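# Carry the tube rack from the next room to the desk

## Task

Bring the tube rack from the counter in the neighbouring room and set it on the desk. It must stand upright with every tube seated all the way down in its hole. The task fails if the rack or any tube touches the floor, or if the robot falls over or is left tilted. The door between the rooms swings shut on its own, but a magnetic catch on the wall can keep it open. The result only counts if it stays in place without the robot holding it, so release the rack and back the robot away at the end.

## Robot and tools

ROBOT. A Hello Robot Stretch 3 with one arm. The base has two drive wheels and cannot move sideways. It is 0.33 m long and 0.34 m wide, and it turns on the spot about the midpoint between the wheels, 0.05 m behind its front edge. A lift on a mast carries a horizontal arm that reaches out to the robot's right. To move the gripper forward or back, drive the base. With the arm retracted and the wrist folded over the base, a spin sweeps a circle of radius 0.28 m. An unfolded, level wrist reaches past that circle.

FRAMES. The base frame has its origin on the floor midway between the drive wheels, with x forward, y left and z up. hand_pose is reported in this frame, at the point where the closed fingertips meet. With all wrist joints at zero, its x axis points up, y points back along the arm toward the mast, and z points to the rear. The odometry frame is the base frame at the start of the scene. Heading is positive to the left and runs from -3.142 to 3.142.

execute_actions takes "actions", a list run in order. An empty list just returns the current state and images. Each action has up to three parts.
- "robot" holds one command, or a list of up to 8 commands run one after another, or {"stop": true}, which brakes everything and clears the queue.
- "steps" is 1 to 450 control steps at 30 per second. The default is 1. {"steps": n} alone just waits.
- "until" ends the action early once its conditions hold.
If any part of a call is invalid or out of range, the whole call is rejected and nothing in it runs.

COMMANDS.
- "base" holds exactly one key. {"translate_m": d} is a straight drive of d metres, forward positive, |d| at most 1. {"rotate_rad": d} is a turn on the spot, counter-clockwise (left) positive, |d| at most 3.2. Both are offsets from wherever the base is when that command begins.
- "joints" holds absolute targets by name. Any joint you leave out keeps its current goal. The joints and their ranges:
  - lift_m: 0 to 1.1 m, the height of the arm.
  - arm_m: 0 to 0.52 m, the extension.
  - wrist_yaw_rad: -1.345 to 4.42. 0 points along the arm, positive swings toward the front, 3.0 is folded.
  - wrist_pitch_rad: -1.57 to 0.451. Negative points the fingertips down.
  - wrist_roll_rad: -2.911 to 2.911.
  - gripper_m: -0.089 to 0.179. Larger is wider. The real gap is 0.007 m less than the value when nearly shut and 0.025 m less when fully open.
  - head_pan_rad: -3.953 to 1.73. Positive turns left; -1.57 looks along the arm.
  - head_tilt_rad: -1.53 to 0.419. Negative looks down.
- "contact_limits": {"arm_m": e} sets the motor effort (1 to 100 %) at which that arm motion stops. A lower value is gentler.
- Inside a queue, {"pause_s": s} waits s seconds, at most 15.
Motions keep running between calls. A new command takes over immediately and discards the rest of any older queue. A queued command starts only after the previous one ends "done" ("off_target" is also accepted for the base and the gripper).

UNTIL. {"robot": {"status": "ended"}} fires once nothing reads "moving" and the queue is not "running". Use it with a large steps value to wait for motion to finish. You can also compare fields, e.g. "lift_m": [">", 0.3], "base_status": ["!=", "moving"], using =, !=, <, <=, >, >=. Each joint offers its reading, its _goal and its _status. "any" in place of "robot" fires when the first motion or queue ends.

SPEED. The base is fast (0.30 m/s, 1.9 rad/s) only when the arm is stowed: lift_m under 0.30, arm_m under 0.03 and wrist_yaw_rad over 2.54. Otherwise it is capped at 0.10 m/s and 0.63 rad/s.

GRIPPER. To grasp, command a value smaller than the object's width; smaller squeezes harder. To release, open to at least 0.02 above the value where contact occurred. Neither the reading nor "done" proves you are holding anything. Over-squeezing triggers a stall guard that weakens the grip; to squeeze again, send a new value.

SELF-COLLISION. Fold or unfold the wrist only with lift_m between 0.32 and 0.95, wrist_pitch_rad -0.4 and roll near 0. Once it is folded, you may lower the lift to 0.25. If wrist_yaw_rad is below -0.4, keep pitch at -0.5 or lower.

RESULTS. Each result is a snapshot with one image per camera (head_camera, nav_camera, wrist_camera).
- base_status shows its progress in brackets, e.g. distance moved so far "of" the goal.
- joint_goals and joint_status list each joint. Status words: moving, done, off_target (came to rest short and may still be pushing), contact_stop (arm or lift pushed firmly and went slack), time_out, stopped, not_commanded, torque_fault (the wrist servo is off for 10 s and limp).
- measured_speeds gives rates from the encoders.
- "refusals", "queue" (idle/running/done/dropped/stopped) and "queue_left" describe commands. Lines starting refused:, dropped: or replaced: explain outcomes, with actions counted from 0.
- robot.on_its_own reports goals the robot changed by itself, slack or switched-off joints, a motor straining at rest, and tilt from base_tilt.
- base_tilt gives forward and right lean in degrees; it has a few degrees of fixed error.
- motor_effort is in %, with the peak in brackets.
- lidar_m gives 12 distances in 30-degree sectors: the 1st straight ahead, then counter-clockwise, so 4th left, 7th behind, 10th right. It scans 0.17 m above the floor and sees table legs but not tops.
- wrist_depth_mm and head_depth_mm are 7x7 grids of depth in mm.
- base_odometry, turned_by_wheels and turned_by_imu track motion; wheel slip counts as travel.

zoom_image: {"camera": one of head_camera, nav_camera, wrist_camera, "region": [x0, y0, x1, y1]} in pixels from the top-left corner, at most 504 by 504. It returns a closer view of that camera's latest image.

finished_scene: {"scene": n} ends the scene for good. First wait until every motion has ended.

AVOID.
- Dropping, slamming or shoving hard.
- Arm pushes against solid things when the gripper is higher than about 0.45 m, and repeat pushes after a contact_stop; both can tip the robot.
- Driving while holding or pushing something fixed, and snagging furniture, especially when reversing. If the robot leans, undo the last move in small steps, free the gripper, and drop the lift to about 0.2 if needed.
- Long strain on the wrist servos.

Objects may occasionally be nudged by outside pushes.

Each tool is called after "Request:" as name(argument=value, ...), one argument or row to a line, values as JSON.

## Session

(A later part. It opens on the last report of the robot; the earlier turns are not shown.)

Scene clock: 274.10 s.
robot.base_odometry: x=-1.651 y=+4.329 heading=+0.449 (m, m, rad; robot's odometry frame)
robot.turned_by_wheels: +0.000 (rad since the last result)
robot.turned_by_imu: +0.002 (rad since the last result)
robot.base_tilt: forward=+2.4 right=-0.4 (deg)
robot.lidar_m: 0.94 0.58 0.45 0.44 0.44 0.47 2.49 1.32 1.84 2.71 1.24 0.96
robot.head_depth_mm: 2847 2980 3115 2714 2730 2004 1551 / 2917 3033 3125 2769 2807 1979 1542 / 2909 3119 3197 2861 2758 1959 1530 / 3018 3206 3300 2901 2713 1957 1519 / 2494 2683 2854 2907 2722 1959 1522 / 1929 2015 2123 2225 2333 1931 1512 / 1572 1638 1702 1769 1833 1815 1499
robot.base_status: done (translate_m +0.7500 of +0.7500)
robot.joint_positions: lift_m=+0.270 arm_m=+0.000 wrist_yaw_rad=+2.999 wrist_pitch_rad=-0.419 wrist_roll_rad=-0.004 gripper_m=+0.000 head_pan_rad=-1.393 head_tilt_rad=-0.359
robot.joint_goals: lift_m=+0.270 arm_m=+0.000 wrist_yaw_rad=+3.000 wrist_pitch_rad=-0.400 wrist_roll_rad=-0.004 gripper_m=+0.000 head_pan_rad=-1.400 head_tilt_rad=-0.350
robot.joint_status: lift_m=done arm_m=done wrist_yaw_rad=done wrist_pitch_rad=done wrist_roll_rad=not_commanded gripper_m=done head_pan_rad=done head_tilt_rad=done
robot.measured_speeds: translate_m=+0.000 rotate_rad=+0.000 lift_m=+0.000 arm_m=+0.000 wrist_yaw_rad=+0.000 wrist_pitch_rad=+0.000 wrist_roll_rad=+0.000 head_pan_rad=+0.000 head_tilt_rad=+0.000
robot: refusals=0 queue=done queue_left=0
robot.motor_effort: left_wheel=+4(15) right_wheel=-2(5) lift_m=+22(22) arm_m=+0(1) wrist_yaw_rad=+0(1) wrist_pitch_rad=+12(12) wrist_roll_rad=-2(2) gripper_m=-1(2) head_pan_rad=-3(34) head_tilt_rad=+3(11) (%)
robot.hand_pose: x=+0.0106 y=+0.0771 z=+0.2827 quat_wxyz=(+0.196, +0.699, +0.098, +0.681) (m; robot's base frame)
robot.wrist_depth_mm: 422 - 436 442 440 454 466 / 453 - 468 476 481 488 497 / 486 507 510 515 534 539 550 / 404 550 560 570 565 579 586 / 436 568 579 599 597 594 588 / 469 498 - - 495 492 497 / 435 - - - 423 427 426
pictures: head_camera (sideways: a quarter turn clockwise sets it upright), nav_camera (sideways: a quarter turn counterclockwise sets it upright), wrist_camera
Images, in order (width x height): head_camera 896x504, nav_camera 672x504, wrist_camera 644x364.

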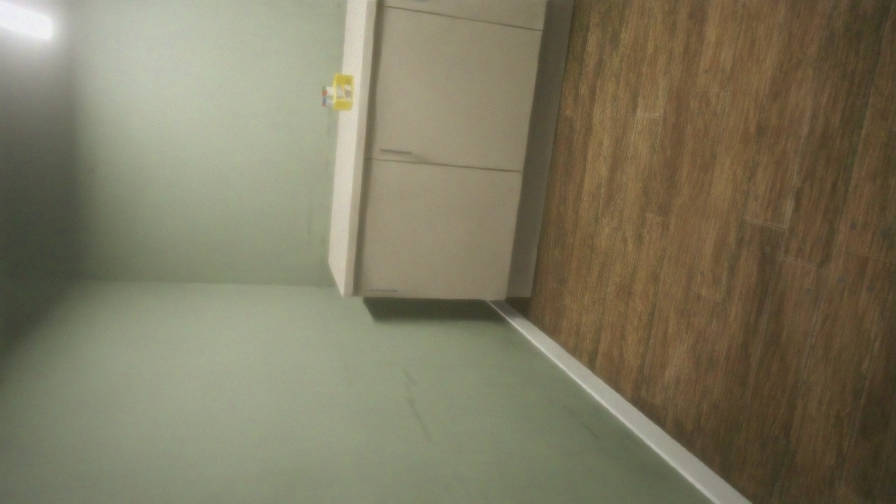

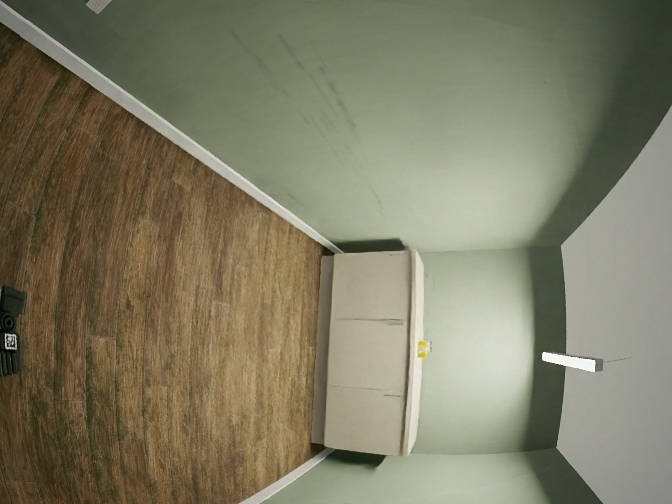

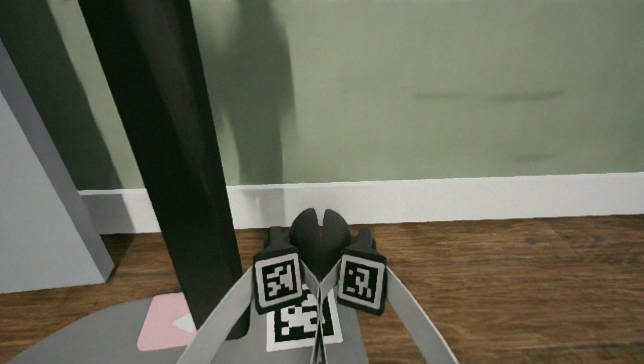

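Request:
execute_actions(
  actions=[
    {"robot":[{"base":{"rotate_rad":-1.6},"joints":{"head_pan_rad":0,"head_tilt_rad":-0.3}},{"base":{"translate_m":1.0}},{"base":{"translate_m":1.0}}],"steps":450,"until":{"robot":{"status":"ended"}}},
  ],
)

Scene clock: 292.43 s.
robot.base_odometry: x=-0.835 y=+2.503 heading=-1.151 (m, m, rad; robot's odometry frame)
robot.turned_by_wheels: -1.600 (rad since the last result)
robot.turned_by_imu: -1.596 (rad since the last result)
robot.base_tilt: forward=+2.4 right=-0.6 (deg)
robot.lidar_m: 0.73 0.78 0.82 0.81 0.86 1.23 2.33 1.75 1.34 1.31 0.96 0.74
robot.head_depth_mm: 1146 1198 1264 1315 940 764 808 / 1152 1210 1256 1321 874 769 814 / 1151 1208 1271 1323 875 774 819 / 1163 1219 1270 1321 910 782 826 / 1162 1217 1276 1317 900 784 831 / 1165 1221 1277 1331 888 791 838 / 1178 1225 1287 1334 882 791 843
robot.base_status: done (translate_m +1.0000 of +1.0000)
robot.joint_positions: lift_m=+0.270 arm_m=+0.000 wrist_yaw_rad=+2.999 wrist_pitch_rad=-0.419 wrist_roll_rad=-0.004 gripper_m=+0.000 head_pan_rad=-0.007 head_tilt_rad=-0.309
robot.joint_goals: lift_m=+0.270 arm_m=+0.000 wrist_yaw_rad=+3.000 wrist_pitch_rad=-0.400 wrist_roll_rad=-0.004 gripper_m=+0.000 head_pan_rad=+0.000 head_tilt_rad=-0.300
robot.joint_status: lift_m=done arm_m=done wrist_yaw_rad=done wrist_pitch_rad=done wrist_roll_rad=not_commanded gripper_m=done head_pan_rad=done head_tilt_rad=done
robot.measured_speeds: translate_m=+0.000 rotate_rad=+0.000 lift_m=+0.000 arm_m=+0.000 wrist_yaw_rad=+0.000 wrist_pitch_rad=+0.000 wrist_roll_rad=+0.000 head_pan_rad=+0.000 head_tilt_rad=+0.000
robot: refusals=0 queue=done queue_left=0
robot.motor_effort: left_wheel=+3(16) right_wheel=-2(7) lift_m=+22(22) arm_m=+0(1) wrist_yaw_rad=+1(0) wrist_pitch_rad=+12(11) wrist_roll_rad=-2(2) gripper_m=-2(2) head_pan_rad=+3(35) head_tilt_rad=+4(8) (%)
robot.hand_pose: x=+0.0106 y=+0.0771 z=+0.2827 quat_wxyz=(+0.196, +0.699, +0.098, +0.681) (m; robot's base frame)
robot.wrist_depth_mm: 729 - 737 756 770 793 795 / 793 - 798 820 827 867 849 / 864 857 868 896 890 883 897 / 735 750 744 728 739 718 730 / 598 593 629 648 585 586 582 / 491 495 - - 490 494 493 / 437 - - - 421 419 427
pictures: head_camera (sideways: a quarter turn clockwise sets it upright), nav_camera (sideways: a quarter turn counterclockwise sets it upright), wrist_camera
Images, in order (width x height): head_camera 896x504, nav_camera 672x504, wrist_camera 644x364.

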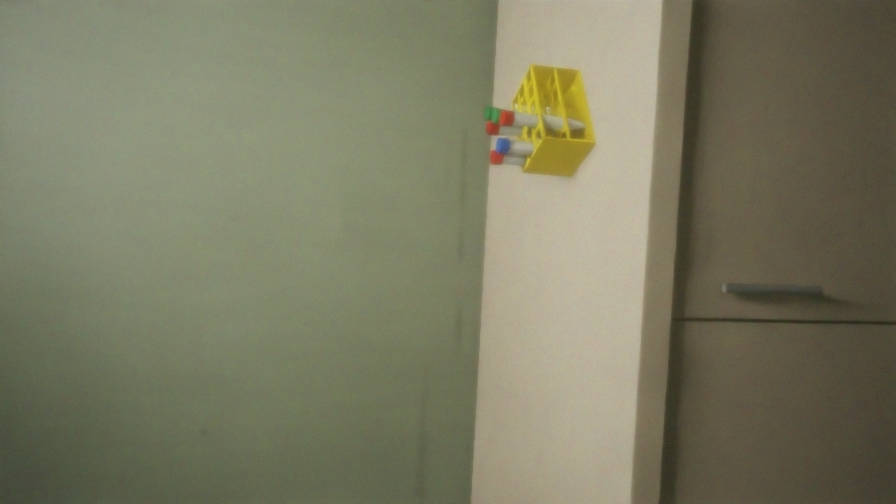

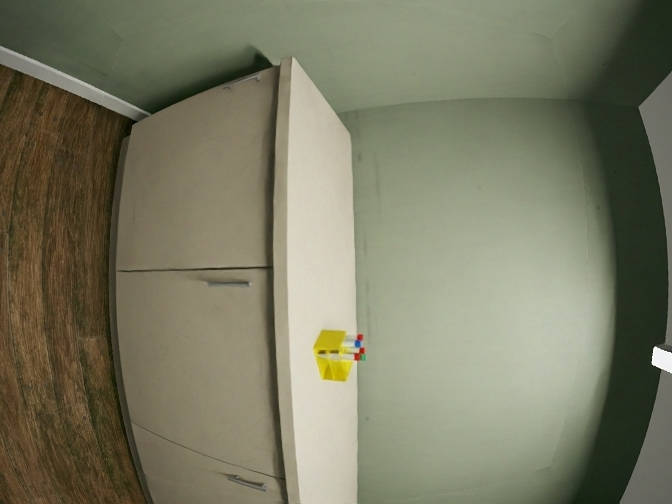

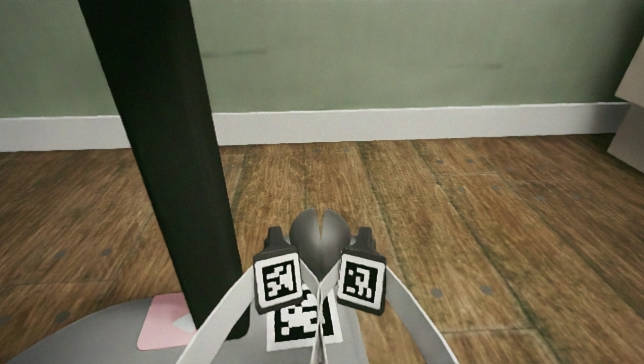

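Request:
zoom_image(
  camera="head_camera",
  region=[460,40,620,200],
)

Request:
execute_actions(
  actions=[
    {"robot":[{"base":{"translate_m":0.12}},{"base":{"rotate_rad":1.57},"joints":{"head_pan_rad":-1.57,"head_tilt_rad":-0.55,"lift_m":0.93}},{"joints":{"wrist_yaw_rad":0}},{"joints":{"lift_m":1.05,"wrist_pitch_rad":-0.5,"gripper_m":0.15}}],"steps":450,"until":{"robot":{"status":"ended"}}},
  ],
)

Region (460, 40, 620, 200) of head_camera's 896x504 image, scaled by 3.150, with more detail than that image has.

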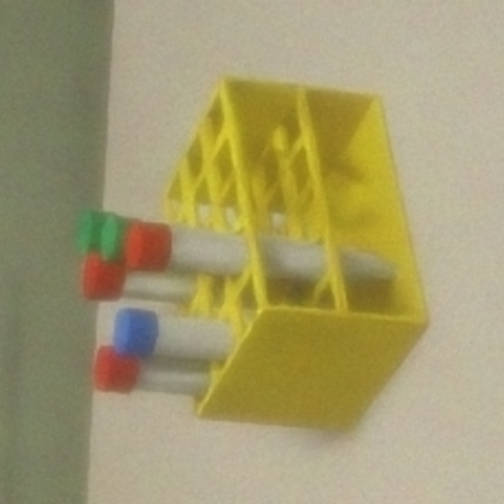

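Scene clock: 308.33 s.
robot.base_odometry: x=-0.786 y=+2.393 heading=+0.419 (m, m, rad; robot's odometry frame)
robot.turned_by_wheels: +1.570 (rad since the last result)
robot.turned_by_imu: +1.570 (rad since the last result)
robot.base_tilt: forward=+2.4 right=-0.6 (deg)
robot.lidar_m: 0.80 0.84 1.21 2.46 1.77 1.36 1.32 0.81 0.62 0.61 0.65 0.82
robot.head_depth_mm: 1004 1086 1174 - - - - / 1007 1096 1177 - - - - / 1011 1100 1187 - - - - / 1012 1103 1174 - - - - / 1023 1108 1186 825 681 832 944 / 1025 1110 1191 818 719 826 952 / 1037 1119 1179 805 735 836 965
robot.base_status: done (rotate_rad +1.5699 of +1.5700)
robot.joint_positions: lift_m=+1.050 arm_m=+0.000 wrist_yaw_rad=+0.002 wrist_pitch_rad=-0.515 wrist_roll_rad=-0.005 gripper_m=+0.150 head_pan_rad=-1.563 head_tilt_rad=-0.544
robot.joint_goals: lift_m=+1.050 arm_m=+0.000 wrist_yaw_rad=+0.000 wrist_pitch_rad=-0.500 wrist_roll_rad=-0.005 gripper_m=+0.150 head_pan_rad=-1.570 head_tilt_rad=-0.550
robot.joint_status: lift_m=done arm_m=done wrist_yaw_rad=done wrist_pitch_rad=done wrist_roll_rad=not_commanded gripper_m=done head_pan_rad=done head_tilt_rad=done
robot.measured_speeds: translate_m=+0.000 rotate_rad=+0.000 lift_m=+0.000 arm_m=+0.000 wrist_yaw_rad=+0.000 wrist_pitch_rad=+0.000 wrist_roll_rad=+0.000 head_pan_rad=+0.000 head_tilt_rad=+0.000
robot: refusals=0 queue=done queue_left=0
robot.motor_effort: left_wheel=-4(14) right_wheel=+2(7) lift_m=+31(33) arm_m=+0(0) wrist_yaw_rad=-2(2) wrist_pitch_rad=+9(9) wrist_roll_rad=-2(2) gripper_m=+0(83) head_pan_rad=-3(35) head_tilt_rad=-2(17) (%)
robot.hand_pose: x=-0.0212 y=-0.3562 z=+1.0414 quat_wxyz=(+0.686, +0.181, -0.682, -0.179) (m; robot's base frame)
robot.wrist_depth_mm: 846 898 906 889 845 838 844 / 765 720 708 709 565 676 712 / 532 532 528 536 515 529 528 / 475 464 459 440 436 421 422 / 595 550 539 522 505 480 469 / 696 - 632 620 586 - 526 / 817 819 771 731 692 653 623
pictures: head_camera (sideways: a quarter turn clockwise sets it upright), nav_camera (sideways: a quarter turn counterclockwise sets it upright), wrist_camera
Images, in order (width x height): head_camera 896x504, nav_camera 672x504, wrist_camera 644x364.

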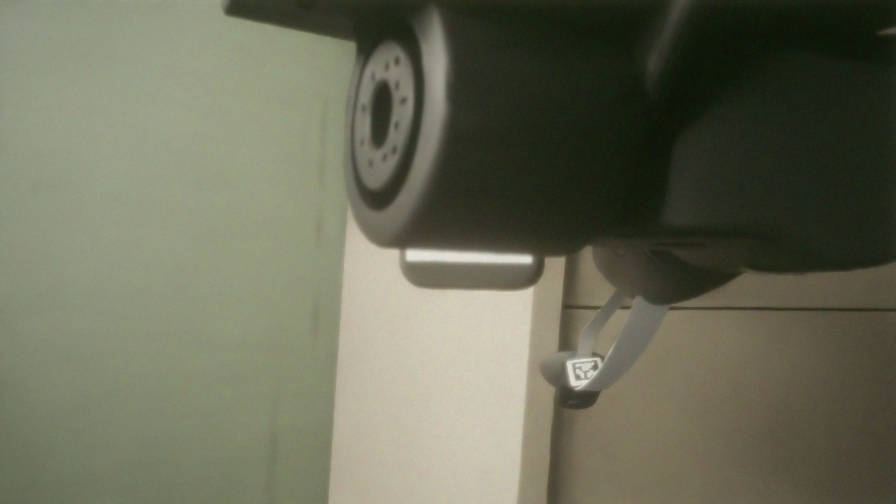

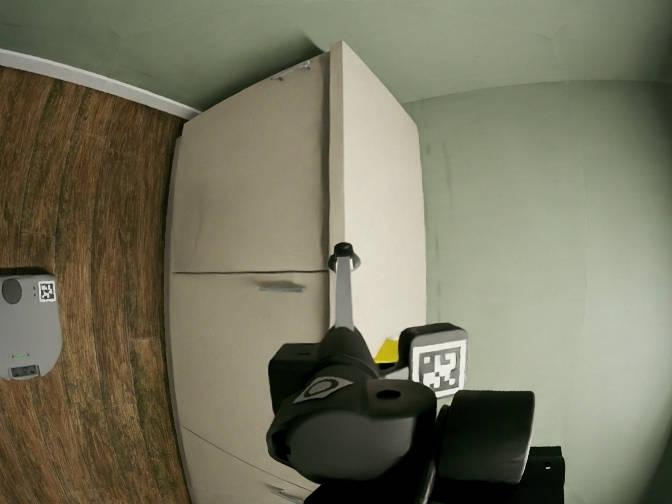

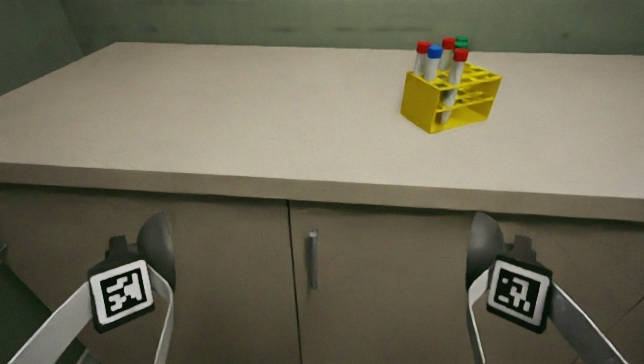

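Request:
execute_actions(
  actions=[
    {"robot":{"base":{"translate_m":-0.23},"joints":{"lift_m":1.1,"wrist_pitch_rad":-0.95,"arm_m":0.18,"head_pan_rad":-1.9,"head_tilt_rad":-0.7}},"steps":450,"until":{"robot":{"status":"ended"}}},
  ],
)

Scene clock: 324.40 s.
robot.base_odometry: x=-0.996 y=+2.300 heading=+0.419 (m, m, rad; robot's odometry frame)
robot.turned_by_wheels: +0.000 (rad since the last result)
robot.turned_by_imu: -0.002 (rad since the last result)
robot.base_tilt: forward=+2.4 right=-0.5 (deg)
robot.lidar_m: 1.03 1.09 1.55 2.43 1.47 1.12 1.10 0.78 0.60 0.59 0.63 0.92
robot.head_depth_mm: - 1263 918 802 967 1214 1229 / 1160 1229 907 773 917 1135 1223 / 1105 1188 897 739 885 1077 1215 / 1054 1177 886 725 836 1024 1205 / 1007 1154 876 695 808 964 1186 / - - 826 683 772 925 1158 / - - - 653 743 878 1129
robot.base_status: done (translate_m -0.2300 of -0.2300)
robot.joint_positions: lift_m=+1.098 arm_m=+0.180 wrist_yaw_rad=+0.001 wrist_pitch_rad=-0.957 wrist_roll_rad=-0.005 gripper_m=+0.150 head_pan_rad=-1.893 head_tilt_rad=-0.692
robot.joint_goals: lift_m=+1.100 arm_m=+0.180 wrist_yaw_rad=+0.000 wrist_pitch_rad=-0.950 wrist_roll_rad=-0.005 gripper_m=+0.150 head_pan_rad=-1.900 head_tilt_rad=-0.700
robot.joint_status: lift_m=done arm_m=done wrist_yaw_rad=done wrist_pitch_rad=done wrist_roll_rad=not_commanded gripper_m=done head_pan_rad=done head_tilt_rad=done
robot.measured_speeds: translate_m=+0.000 rotate_rad=+0.000 lift_m=+0.000 arm_m=+0.000 wrist_yaw_rad=+0.000 wrist_pitch_rad=+0.000 wrist_roll_rad=+0.000 head_pan_rad=+0.000 head_tilt_rad=+0.000
robot: refusals=0 queue=done queue_left=0
robot.motor_effort: left_wheel=-3(10) right_wheel=+2(2) lift_m=+31(31) arm_m=+2(3) wrist_yaw_rad=+0(1) wrist_pitch_rad=+5(8) wrist_roll_rad=-1(2) gripper_m=+0(0) head_pan_rad=-3(23) head_tilt_rad=-2(14) (%)
robot.hand_pose: x=-0.0215 y=-0.4525 z=+1.0130 quat_wxyz=(+0.629, +0.327, -0.626, -0.325) (m; robot's base frame)
robot.wrist_depth_mm: 390 389 382 382 390 393 389 / 354 352 353 356 357 353 355 / 329 327 325 322 326 322 325 / 479 446 422 404 335 320 308 / 789 658 650 592 543 484 447 / - - - - - - 741 / - - - - - - -
pictures: head_camera (sideways: a quarter turn clockwise sets it upright), nav_camera (sideways: a quarter turn counterclockwise sets it upright), wrist_camera
Images, in order (width x height): head_camera 896x504, nav_camera 672x504, wrist_camera 644x364.

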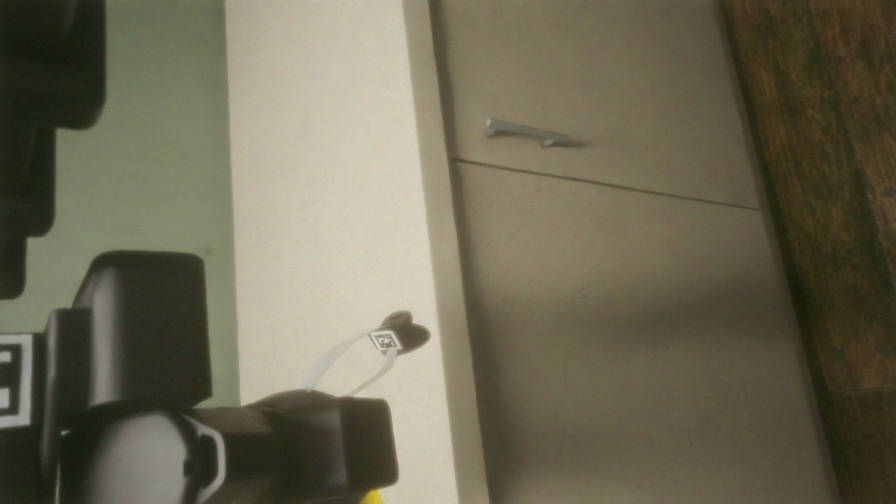

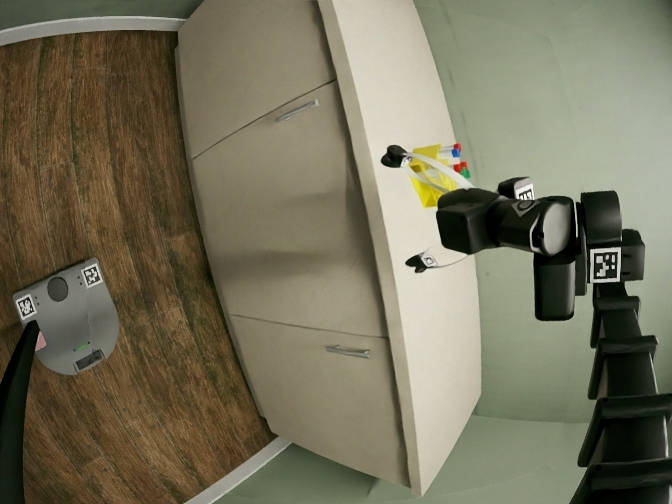

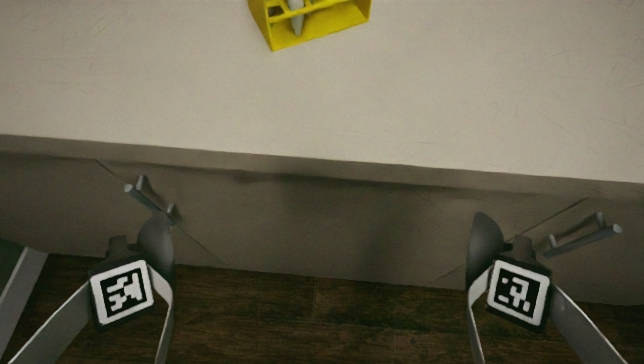

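Request:
execute_actions(
  actions=[
    {"robot":[{"joints":{"wrist_pitch_rad":-0.7}},{"joints":{"arm_m":0.24}}],"steps":450,"until":{"robot":{"status":"ended"}}},
  ],
)

Scene clock: 329.90 s.
robot.base_odometry: x=-0.996 y=+2.300 heading=+0.419 (m, m, rad; robot's odometry frame)
robot.turned_by_wheels: +0.000 (rad since the last result)
robot.turned_by_imu: -0.001 (rad since the last result)
robot.base_tilt: forward=+2.5 right=-0.5 (deg)
robot.lidar_m: 1.03 1.09 1.55 2.43 1.47 1.12 1.09 0.78 0.60 0.59 0.63 0.92
robot.head_depth_mm: 1193 1260 917 803 967 1212 1230 / 1162 1229 905 773 920 1140 1225 / 1106 1193 899 738 887 1078 1221 / 1069 1157 883 727 841 1022 1212 / 1008 1131 867 694 806 968 1185 / - 1105 822 682 772 924 1158 / - - 752 654 742 879 1125
robot.base_status: done (translate_m -0.2300 of -0.2300)
robot.joint_positions: lift_m=+1.098 arm_m=+0.240 wrist_yaw_rad=+0.001 wrist_pitch_rad=-0.717 wrist_roll_rad=-0.005 gripper_m=+0.150 head_pan_rad=-1.893 head_tilt_rad=-0.692
robot.joint_goals: lift_m=+1.100 arm_m=+0.240 wrist_yaw_rad=+0.000 wrist_pitch_rad=-0.700 wrist_roll_rad=-0.005 gripper_m=+0.150 head_pan_rad=-1.900 head_tilt_rad=-0.700
robot.joint_status: lift_m=done arm_m=done wrist_yaw_rad=done wrist_pitch_rad=done wrist_roll_rad=not_commanded gripper_m=done head_pan_rad=done head_tilt_rad=done
robot.measured_speeds: translate_m=+0.000 rotate_rad=+0.000 lift_m=+0.000 arm_m=+0.000 wrist_yaw_rad=+0.000 wrist_pitch_rad=+0.000 wrist_roll_rad=+0.000 head_pan_rad=+0.000 head_tilt_rad=+0.000
robot: refusals=0 queue=done queue_left=0
robot.motor_effort: left_wheel=-4(4) right_wheel=+2(2) lift_m=+31(31) arm_m=+3(4) wrist_yaw_rad=-1(0) wrist_pitch_rad=+10(10) wrist_roll_rad=-2(2) gripper_m=+1(0) head_pan_rad=-3(3) head_tilt_rad=-3(4) (%)
robot.hand_pose: x=-0.0215 y=-0.5620 z=+1.0499 quat_wxyz=(+0.664, +0.249, -0.660, -0.248) (m; robot's base frame)
robot.wrist_depth_mm: 628 628 626 635 644 633 629 / 522 519 498 368 515 518 521 / 433 432 425 357 441 438 438 / 375 376 375 373 379 380 376 / 336 344 336 332 334 340 333 / 306 - 295 299 297 - 298 / 556 453 431 395 288 279 276
pictures: head_camera (sideways: a quarter turn clockwise sets it upright), nav_camera (sideways: a quarter turn counterclockwise sets it upright), wrist_camera
Images, in order (width x height): head_camera 896x504, nav_camera 672x504, wrist_camera 644x364.

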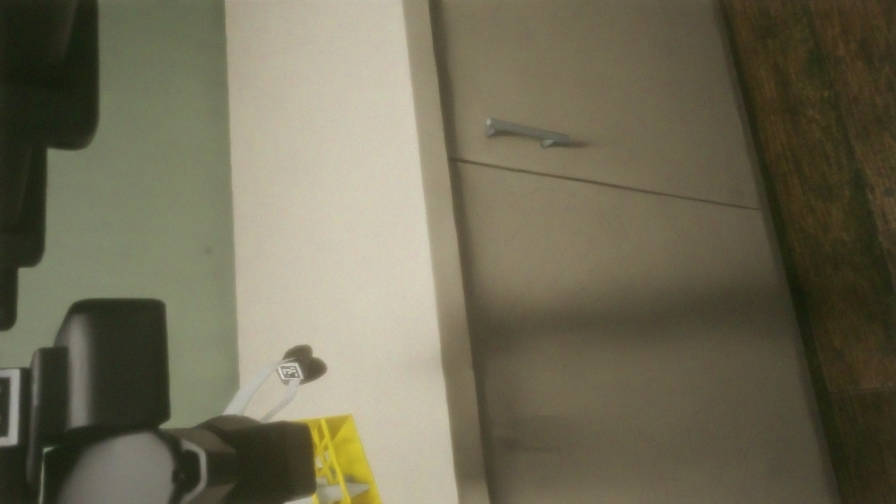

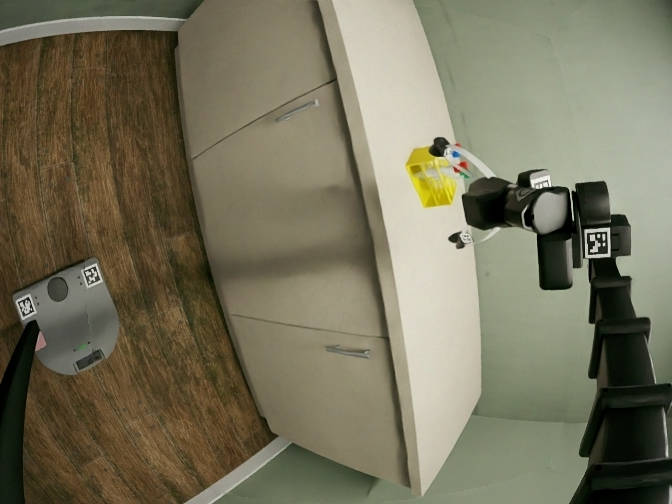

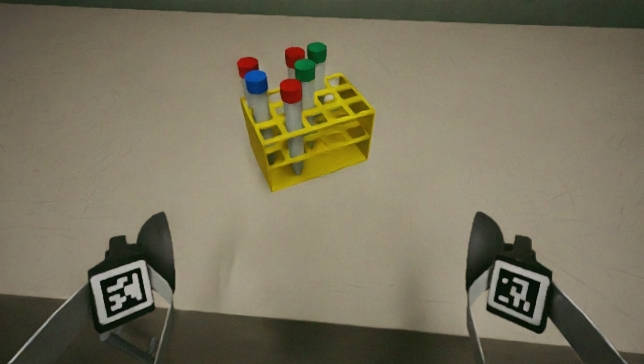

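Request:
execute_actions(
  actions=[],
)

Scene clock: 342.23 s.
robot.base_odometry: x=-0.996 y=+2.300 heading=+0.419 (m, m, rad; robot's odometry frame)
robot.turned_by_wheels: +0.000 (rad since the last result)
robot.turned_by_imu: -0.001 (rad since the last result)
robot.base_tilt: forward=+2.5 right=-0.6 (deg)
robot.lidar_m: 1.03 1.08 1.55 2.43 1.47 1.12 1.10 0.78 0.61 0.59 0.63 0.92
robot.head_depth_mm: 1204 1258 919 803 969 1216 1231 / 1154 1233 906 771 920 1139 1228 / 1103 1201 894 739 888 1079 1219 / 1070 1159 883 725 840 1017 1219 / 1010 1138 871 694 804 967 1182 / - 1102 819 684 773 925 1152 / - - 752 653 744 878 1124
robot.base_status: done (translate_m -0.2300 of -0.2300)
robot.joint_positions: lift_m=+1.098 arm_m=+0.240 wrist_yaw_rad=+0.001 wrist_pitch_rad=-0.717 wrist_roll_rad=-0.005 gripper_m=+0.150 head_pan_rad=-1.893 head_tilt_rad=-0.692
robot.joint_goals: lift_m=+1.100 arm_m=+0.240 wrist_yaw_rad=+0.000 wrist_pitch_rad=-0.700 wrist_roll_rad=-0.005 gripper_m=+0.150 head_pan_rad=-1.900 head_tilt_rad=-0.700
robot.joint_status: lift_m=done arm_m=done wrist_yaw_rad=done wrist_pitch_rad=done wrist_roll_rad=not_commanded gripper_m=done head_pan_rad=done head_tilt_rad=done
robot.measured_speeds: translate_m=+0.000 rotate_rad=+0.000 lift_m=+0.000 arm_m=+0.000 wrist_yaw_rad=+0.000 wrist_pitch_rad=+0.000 wrist_roll_rad=+0.000 head_pan_rad=+0.000 head_tilt_rad=+0.000
robot: refusals=0 queue=done queue_left=0
robot.motor_effort: left_wheel=-3(4) right_wheel=+2(2) lift_m=+31(31) arm_m=+3(3) wrist_yaw_rad=-1(1) wrist_pitch_rad=+11(10) wrist_roll_rad=-1(1) gripper_m=+0(1) head_pan_rad=-3(2) head_tilt_rad=-2(2) (%)
robot.hand_pose: x=-0.0215 y=-0.5620 z=+1.0499 quat_wxyz=(+0.664, +0.249, -0.660, -0.248) (m; robot's base frame)
robot.wrist_depth_mm: 634 629 632 627 633 638 635 / 512 514 504 367 515 511 520 / 436 436 423 358 441 439 441 / 378 379 378 375 378 379 379 / 331 341 333 334 334 341 333 / 306 - 297 298 295 - 298 / 560 458 430 393 287 279 274
pictures: head_camera (sideways: a quarter turn clockwise sets it upright), nav_camera (sideways: a quarter turn counterclockwise sets it upright), wrist_camera
Images, in order (width x height): head_camera 896x504, nav_camera 672x504, wrist_camera 644x364.

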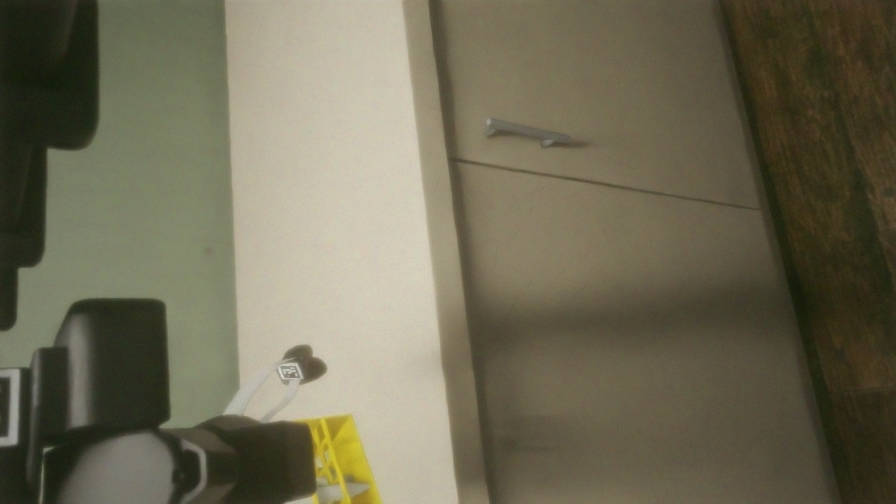

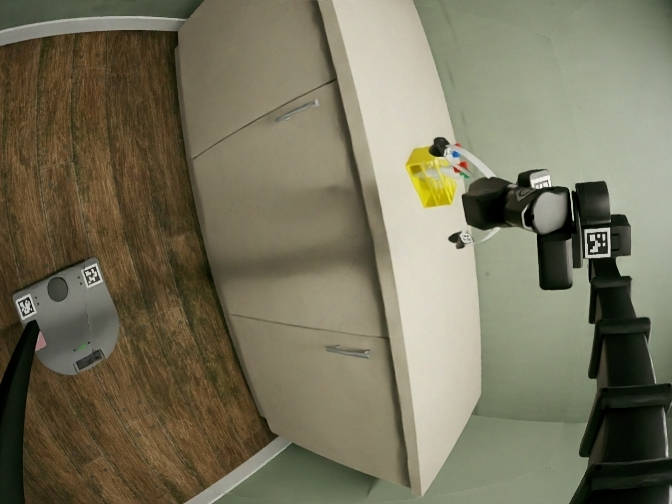

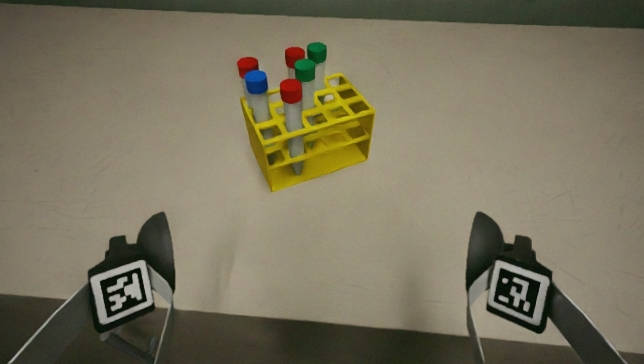

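Request:
execute_actions(
  actions=[
    {"robot":{"base":{"translate_m":-0.07},"joints":{"wrist_yaw_rad":0.4,"wrist_pitch_rad":-0.35,"arm_m":0.2,"gripper_m":0.179,"lift_m":1.03,"head_pan_rad":-1.6}},"steps":300,"until":{"robot":{"status":"ended"}}},
  ],
)

Scene clock: 350.30 s.
robot.base_odometry: x=-1.060 y=+2.271 heading=+0.419 (m, m, rad; robot's odometry frame)
robot.turned_by_wheels: +0.000 (rad since the last result)
robot.turned_by_imu: -0.001 (rad since the last result)
robot.base_tilt: forward=+2.4 right=-0.6 (deg)
robot.lidar_m: 1.09 1.16 1.66 2.43 1.38 1.05 1.03 0.77 0.60 0.59 0.63 0.91
robot.head_depth_mm: 989 - 865 689 777 936 1175 / 982 - 815 683 783 941 1176 / 972 - - 700 785 945 1163 / 1001 - - 683 789 952 1165 / 1004 1080 781 689 792 959 1181 / 1007 1100 755 685 795 965 1179 / 1003 1101 899 697 798 964 1166
robot.base_status: done (translate_m -0.0700 of -0.0700)
robot.joint_positions: lift_m=+1.030 arm_m=+0.200 wrist_yaw_rad=+0.398 wrist_pitch_rad=-0.372 wrist_roll_rad=-0.005 gripper_m=+0.179 head_pan_rad=-1.607 head_tilt_rad=-0.692
robot.joint_goals: lift_m=+1.030 arm_m=+0.200 wrist_yaw_rad=+0.400 wrist_pitch_rad=-0.350 wrist_roll_rad=-0.005 gripper_m=+0.179 head_pan_rad=-1.600 head_tilt_rad=-0.700
robot.joint_status: lift_m=done arm_m=done wrist_yaw_rad=done wrist_pitch_rad=done wrist_roll_rad=not_commanded gripper_m=done head_pan_rad=done head_tilt_rad=done
robot.measured_speeds: translate_m=+0.000 rotate_rad=+0.000 lift_m=+0.000 arm_m=+0.000 wrist_yaw_rad=+0.000 wrist_pitch_rad=+0.000 wrist_roll_rad=+0.000 head_pan_rad=+0.000 head_tilt_rad=+0.000
robot: refusals=0 queue=done queue_left=0
robot.motor_effort: left_wheel=-4(10) right_wheel=+2(3) lift_m=+22(30) arm_m=-2(2) wrist_yaw_rad=+1(2) wrist_pitch_rad=+13(13) wrist_roll_rad=-2(1) gripper_m=+0(84) head_pan_rad=+3(24) head_tilt_rad=-3(3) (%)
robot.hand_pose: x=+0.0676 y=-0.5573 z=+1.0534 quat_wxyz=(+0.709, +0.266, -0.653, +0.010) (m; robot's base frame)
robot.wrist_depth_mm: 841 985 864 753 679 612 548 / 856 - 931 819 738 634 580 / 704 709 705 699 690 657 613 / 516 508 508 488 365 507 508 / 440 403 400 386 370 419 400 / 735 340 330 329 328 330 336 / 873 503 300 282 281 281 272
pictures: head_camera (sideways: a quarter turn clockwise sets it upright), nav_camera (sideways: a quarter turn counterclockwise sets it upright), wrist_camera
Images, in order (width x height): head_camera 896x504, nav_camera 672x504, wrist_camera 644x364.

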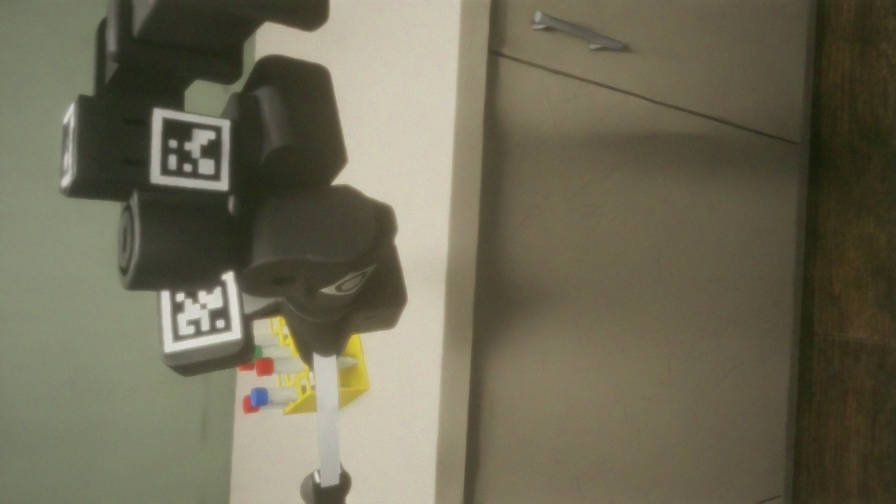

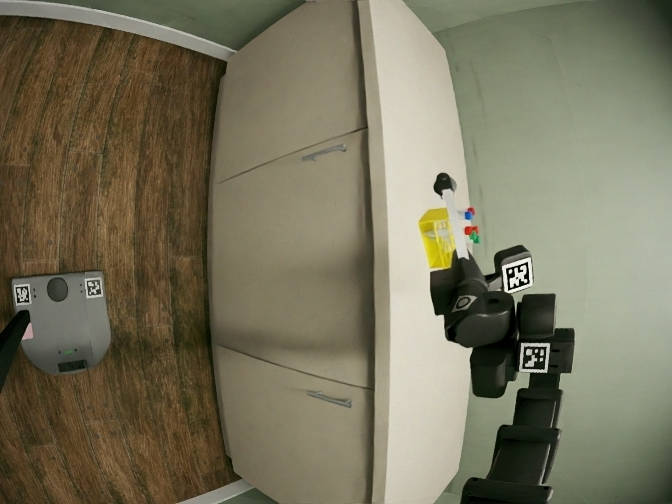

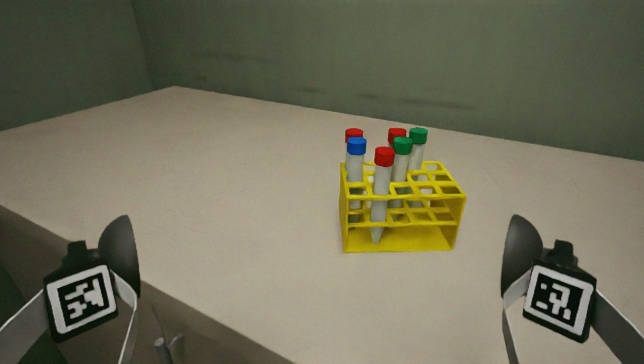

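Request:
execute_actions(
  actions=[
    {"robot":[{"base":{"translate_m":-0.05}},{"joints":{"arm_m":0.3}},{"joints":{"lift_m":0.97}}],"steps":300,"until":{"robot":{"status":"ended"}}},
  ],
)

Scene clock: 362.07 s.
robot.base_odometry: x=-1.106 y=+2.251 heading=+0.419 (m, m, rad; robot's odometry frame)
robot.turned_by_wheels: +0.000 (rad since the last result)
robot.turned_by_imu: -0.002 (rad since the last result)
robot.base_tilt: forward=+2.5 right=-0.6 (deg)
robot.lidar_m: 1.15 1.21 1.74 2.42 1.31 1.00 0.98 0.77 0.60 0.58 0.62 0.90
robot.head_depth_mm: 995 1106 - 662 773 931 1178 / 998 1074 813 679 775 936 1172 / 1003 1080 803 695 782 942 1167 / 1003 1085 - 694 782 944 1161 / 1005 1095 783 691 789 951 1182 / 998 1095 773 687 791 955 1177 / 1002 1096 772 679 793 959 1167
robot.base_status: done (translate_m -0.0500 of -0.0500)
robot.joint_positions: lift_m=+0.970 arm_m=+0.300 wrist_yaw_rad=+0.399 wrist_pitch_rad=-0.371 wrist_roll_rad=-0.005 gripper_m=+0.179 head_pan_rad=-1.607 head_tilt_rad=-0.692
robot.joint_goals: lift_m=+0.970 arm_m=+0.300 wrist_yaw_rad=+0.400 wrist_pitch_rad=-0.350 wrist_roll_rad=-0.005 gripper_m=+0.179 head_pan_rad=-1.600 head_tilt_rad=-0.700
robot.joint_status: lift_m=done arm_m=done wrist_yaw_rad=done wrist_pitch_rad=done wrist_roll_rad=not_commanded gripper_m=done head_pan_rad=done head_tilt_rad=done
robot.measured_speeds: translate_m=+0.000 rotate_rad=+0.000 lift_m=+0.000 arm_m=+0.000 wrist_yaw_rad=+0.000 wrist_pitch_rad=+0.000 wrist_roll_rad=+0.000 head_pan_rad=+0.000 head_tilt_rad=+0.000
robot: refusals=0 queue=done queue_left=0
robot.motor_effort: left_wheel=-4(10) right_wheel=+2(3) lift_m=+22(22) arm_m=+3(3) wrist_yaw_rad=+1(1) wrist_pitch_rad=+13(13) wrist_roll_rad=-2(1) gripper_m=+0(0) head_pan_rad=+3(3) head_tilt_rad=-2(3) (%)
robot.hand_pose: x=+0.0679 y=-0.6568 z=+0.9936 quat_wxyz=(+0.709, +0.266, -0.653, +0.010) (m; robot's base frame)
robot.wrist_depth_mm: 865 867 743 658 577 524 473 / 835 880 786 705 627 562 503 / 541 542 504 276 544 538 510 / 394 396 374 279 372 395 390 / 310 308 296 294 294 322 308 / 265 253 253 255 252 254 260 / 209 217 217 215 215 216 209
pictures: head_camera (sideways: a quarter turn clockwise sets it upright), nav_camera (sideways: a quarter turn counterclockwise sets it upright), wrist_camera
Images, in order (width x height): head_camera 896x504, nav_camera 672x504, wrist_camera 644x364.

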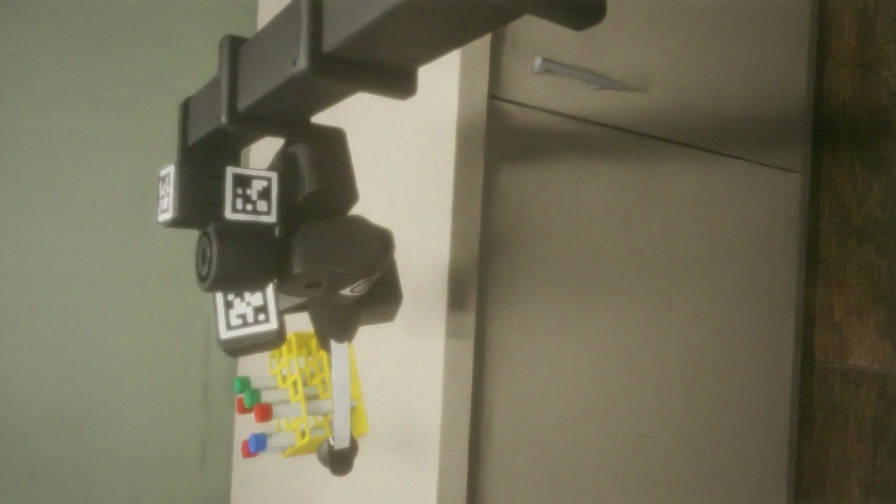

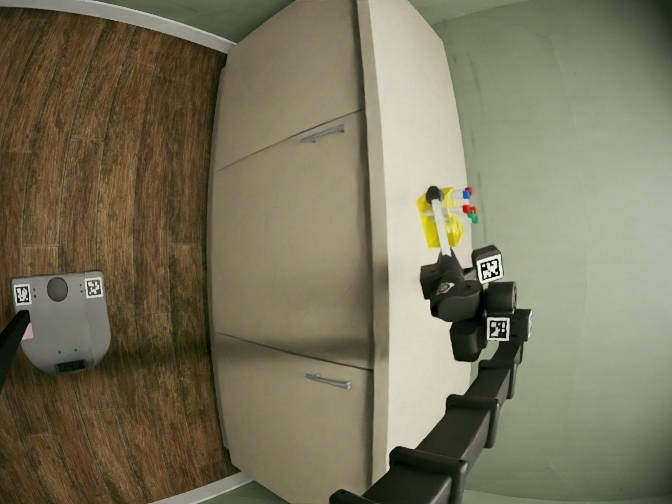

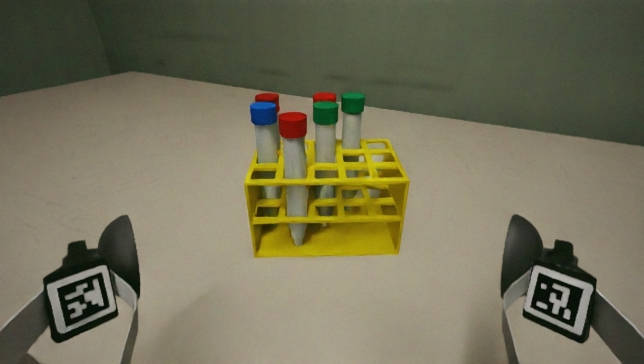

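Request:
zoom_image(
  camera="wrist_camera",
  region=[220,70,440,270],
)

Region (220, 70, 440, 270) of wrist_camera's 644x364 image, scaled by 2.291; it fills the top 458 rows of this view, and the rest is white.

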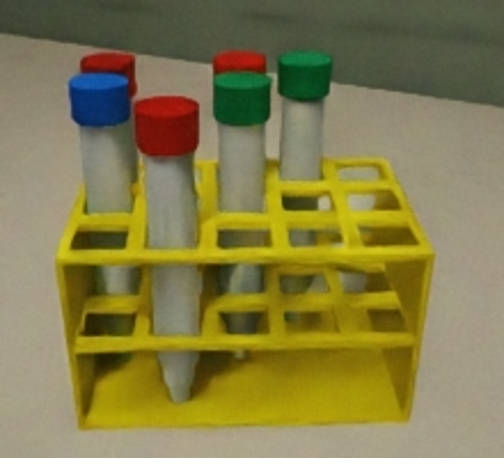

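Request:
execute_actions(
  actions=[
    {"robot":{"base":{"translate_m":0.031},"joints":{"arm_m":0.374,"lift_m":0.96}},"steps":300,"until":{"robot":{"status":"ended"}}},
  ],
)

Scene clock: 369.23 s.
robot.base_odometry: x=-1.078 y=+2.263 heading=+0.419 (m, m, rad; robot's odometry frame)
robot.turned_by_wheels: +0.000 (rad since the last result)
robot.turned_by_imu: -0.001 (rad since the last result)
robot.base_tilt: forward=+2.4 right=-0.4 (deg)
robot.lidar_m: 1.11 1.18 1.69 2.43 1.35 1.03 1.01 0.78 0.60 0.59 0.63 0.91
robot.head_depth_mm: 1002 1109 - - 805 937 1185 / 1002 1077 - 679 781 934 1175 / 1002 1070 811 700 782 942 1170 / 1003 1081 785 697 788 945 1162 / 1000 1101 779 690 788 953 1178 / 1002 1102 751 684 794 957 1176 / 1005 1099 846 681 797 964 1168
robot.base_status: done (translate_m +0.0310 of +0.0310)
robot.joint_positions: lift_m=+0.960 arm_m=+0.374 wrist_yaw_rad=+0.399 wrist_pitch_rad=-0.371 wrist_roll_rad=-0.005 gripper_m=+0.179 head_pan_rad=-1.607 head_tilt_rad=-0.692
robot.joint_goals: lift_m=+0.960 arm_m=+0.374 wrist_yaw_rad=+0.400 wrist_pitch_rad=-0.350 wrist_roll_rad=-0.005 gripper_m=+0.179 head_pan_rad=-1.600 head_tilt_rad=-0.700
robot.joint_status: lift_m=done arm_m=done wrist_yaw_rad=done wrist_pitch_rad=done wrist_roll_rad=not_commanded gripper_m=done head_pan_rad=done head_tilt_rad=done
robot.measured_speeds: translate_m=+0.000 rotate_rad=+0.000 lift_m=+0.000 arm_m=+0.000 wrist_yaw_rad=+0.000 wrist_pitch_rad=+0.000 wrist_roll_rad=+0.000 head_pan_rad=+0.000 head_tilt_rad=+0.000
robot: refusals=0 queue=done queue_left=0
robot.motor_effort: left_wheel=-4(7) right_wheel=+2(6) lift_m=+22(22) arm_m=+3(5) wrist_yaw_rad=+1(1) wrist_pitch_rad=+13(13) wrist_roll_rad=-2(1) gripper_m=+0(1) head_pan_rad=+2(2) head_tilt_rad=-3(4) (%)
robot.hand_pose: x=+0.0679 y=-0.7308 z=+0.9836 quat_wxyz=(+0.709, +0.266, -0.653, +0.010) (m; robot's base frame)
robot.wrist_depth_mm: 819 784 680 589 518 462 426 / 805 800 714 633 562 502 445 / 512 516 477 206 515 502 467 / 374 373 201 198 353 373 375 / 295 292 205 187 212 305 291 / - 240 224 209 221 241 246 / 200 205 204 205 205 205 199
pictures: head_camera (sideways: a quarter turn clockwise sets it upright), nav_camera (sideways: a quarter turn counterclockwise sets it upright), wrist_camera
Images, in order (width x height): head_camera 896x504, nav_camera 672x504, wrist_camera 644x364.

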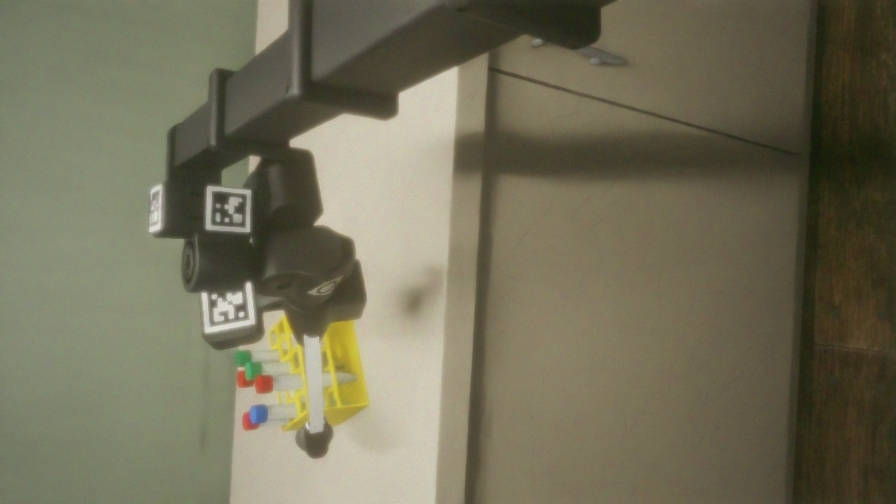

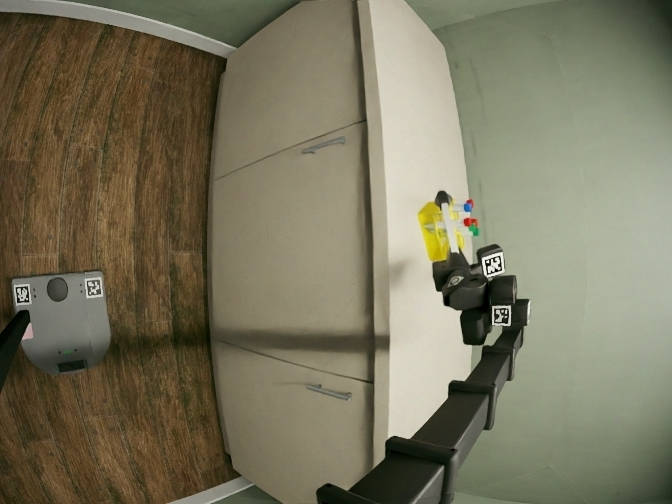

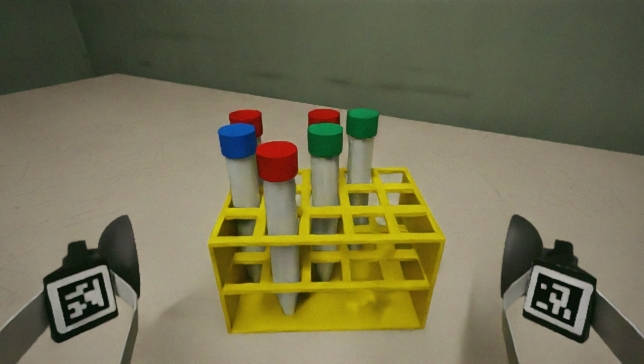

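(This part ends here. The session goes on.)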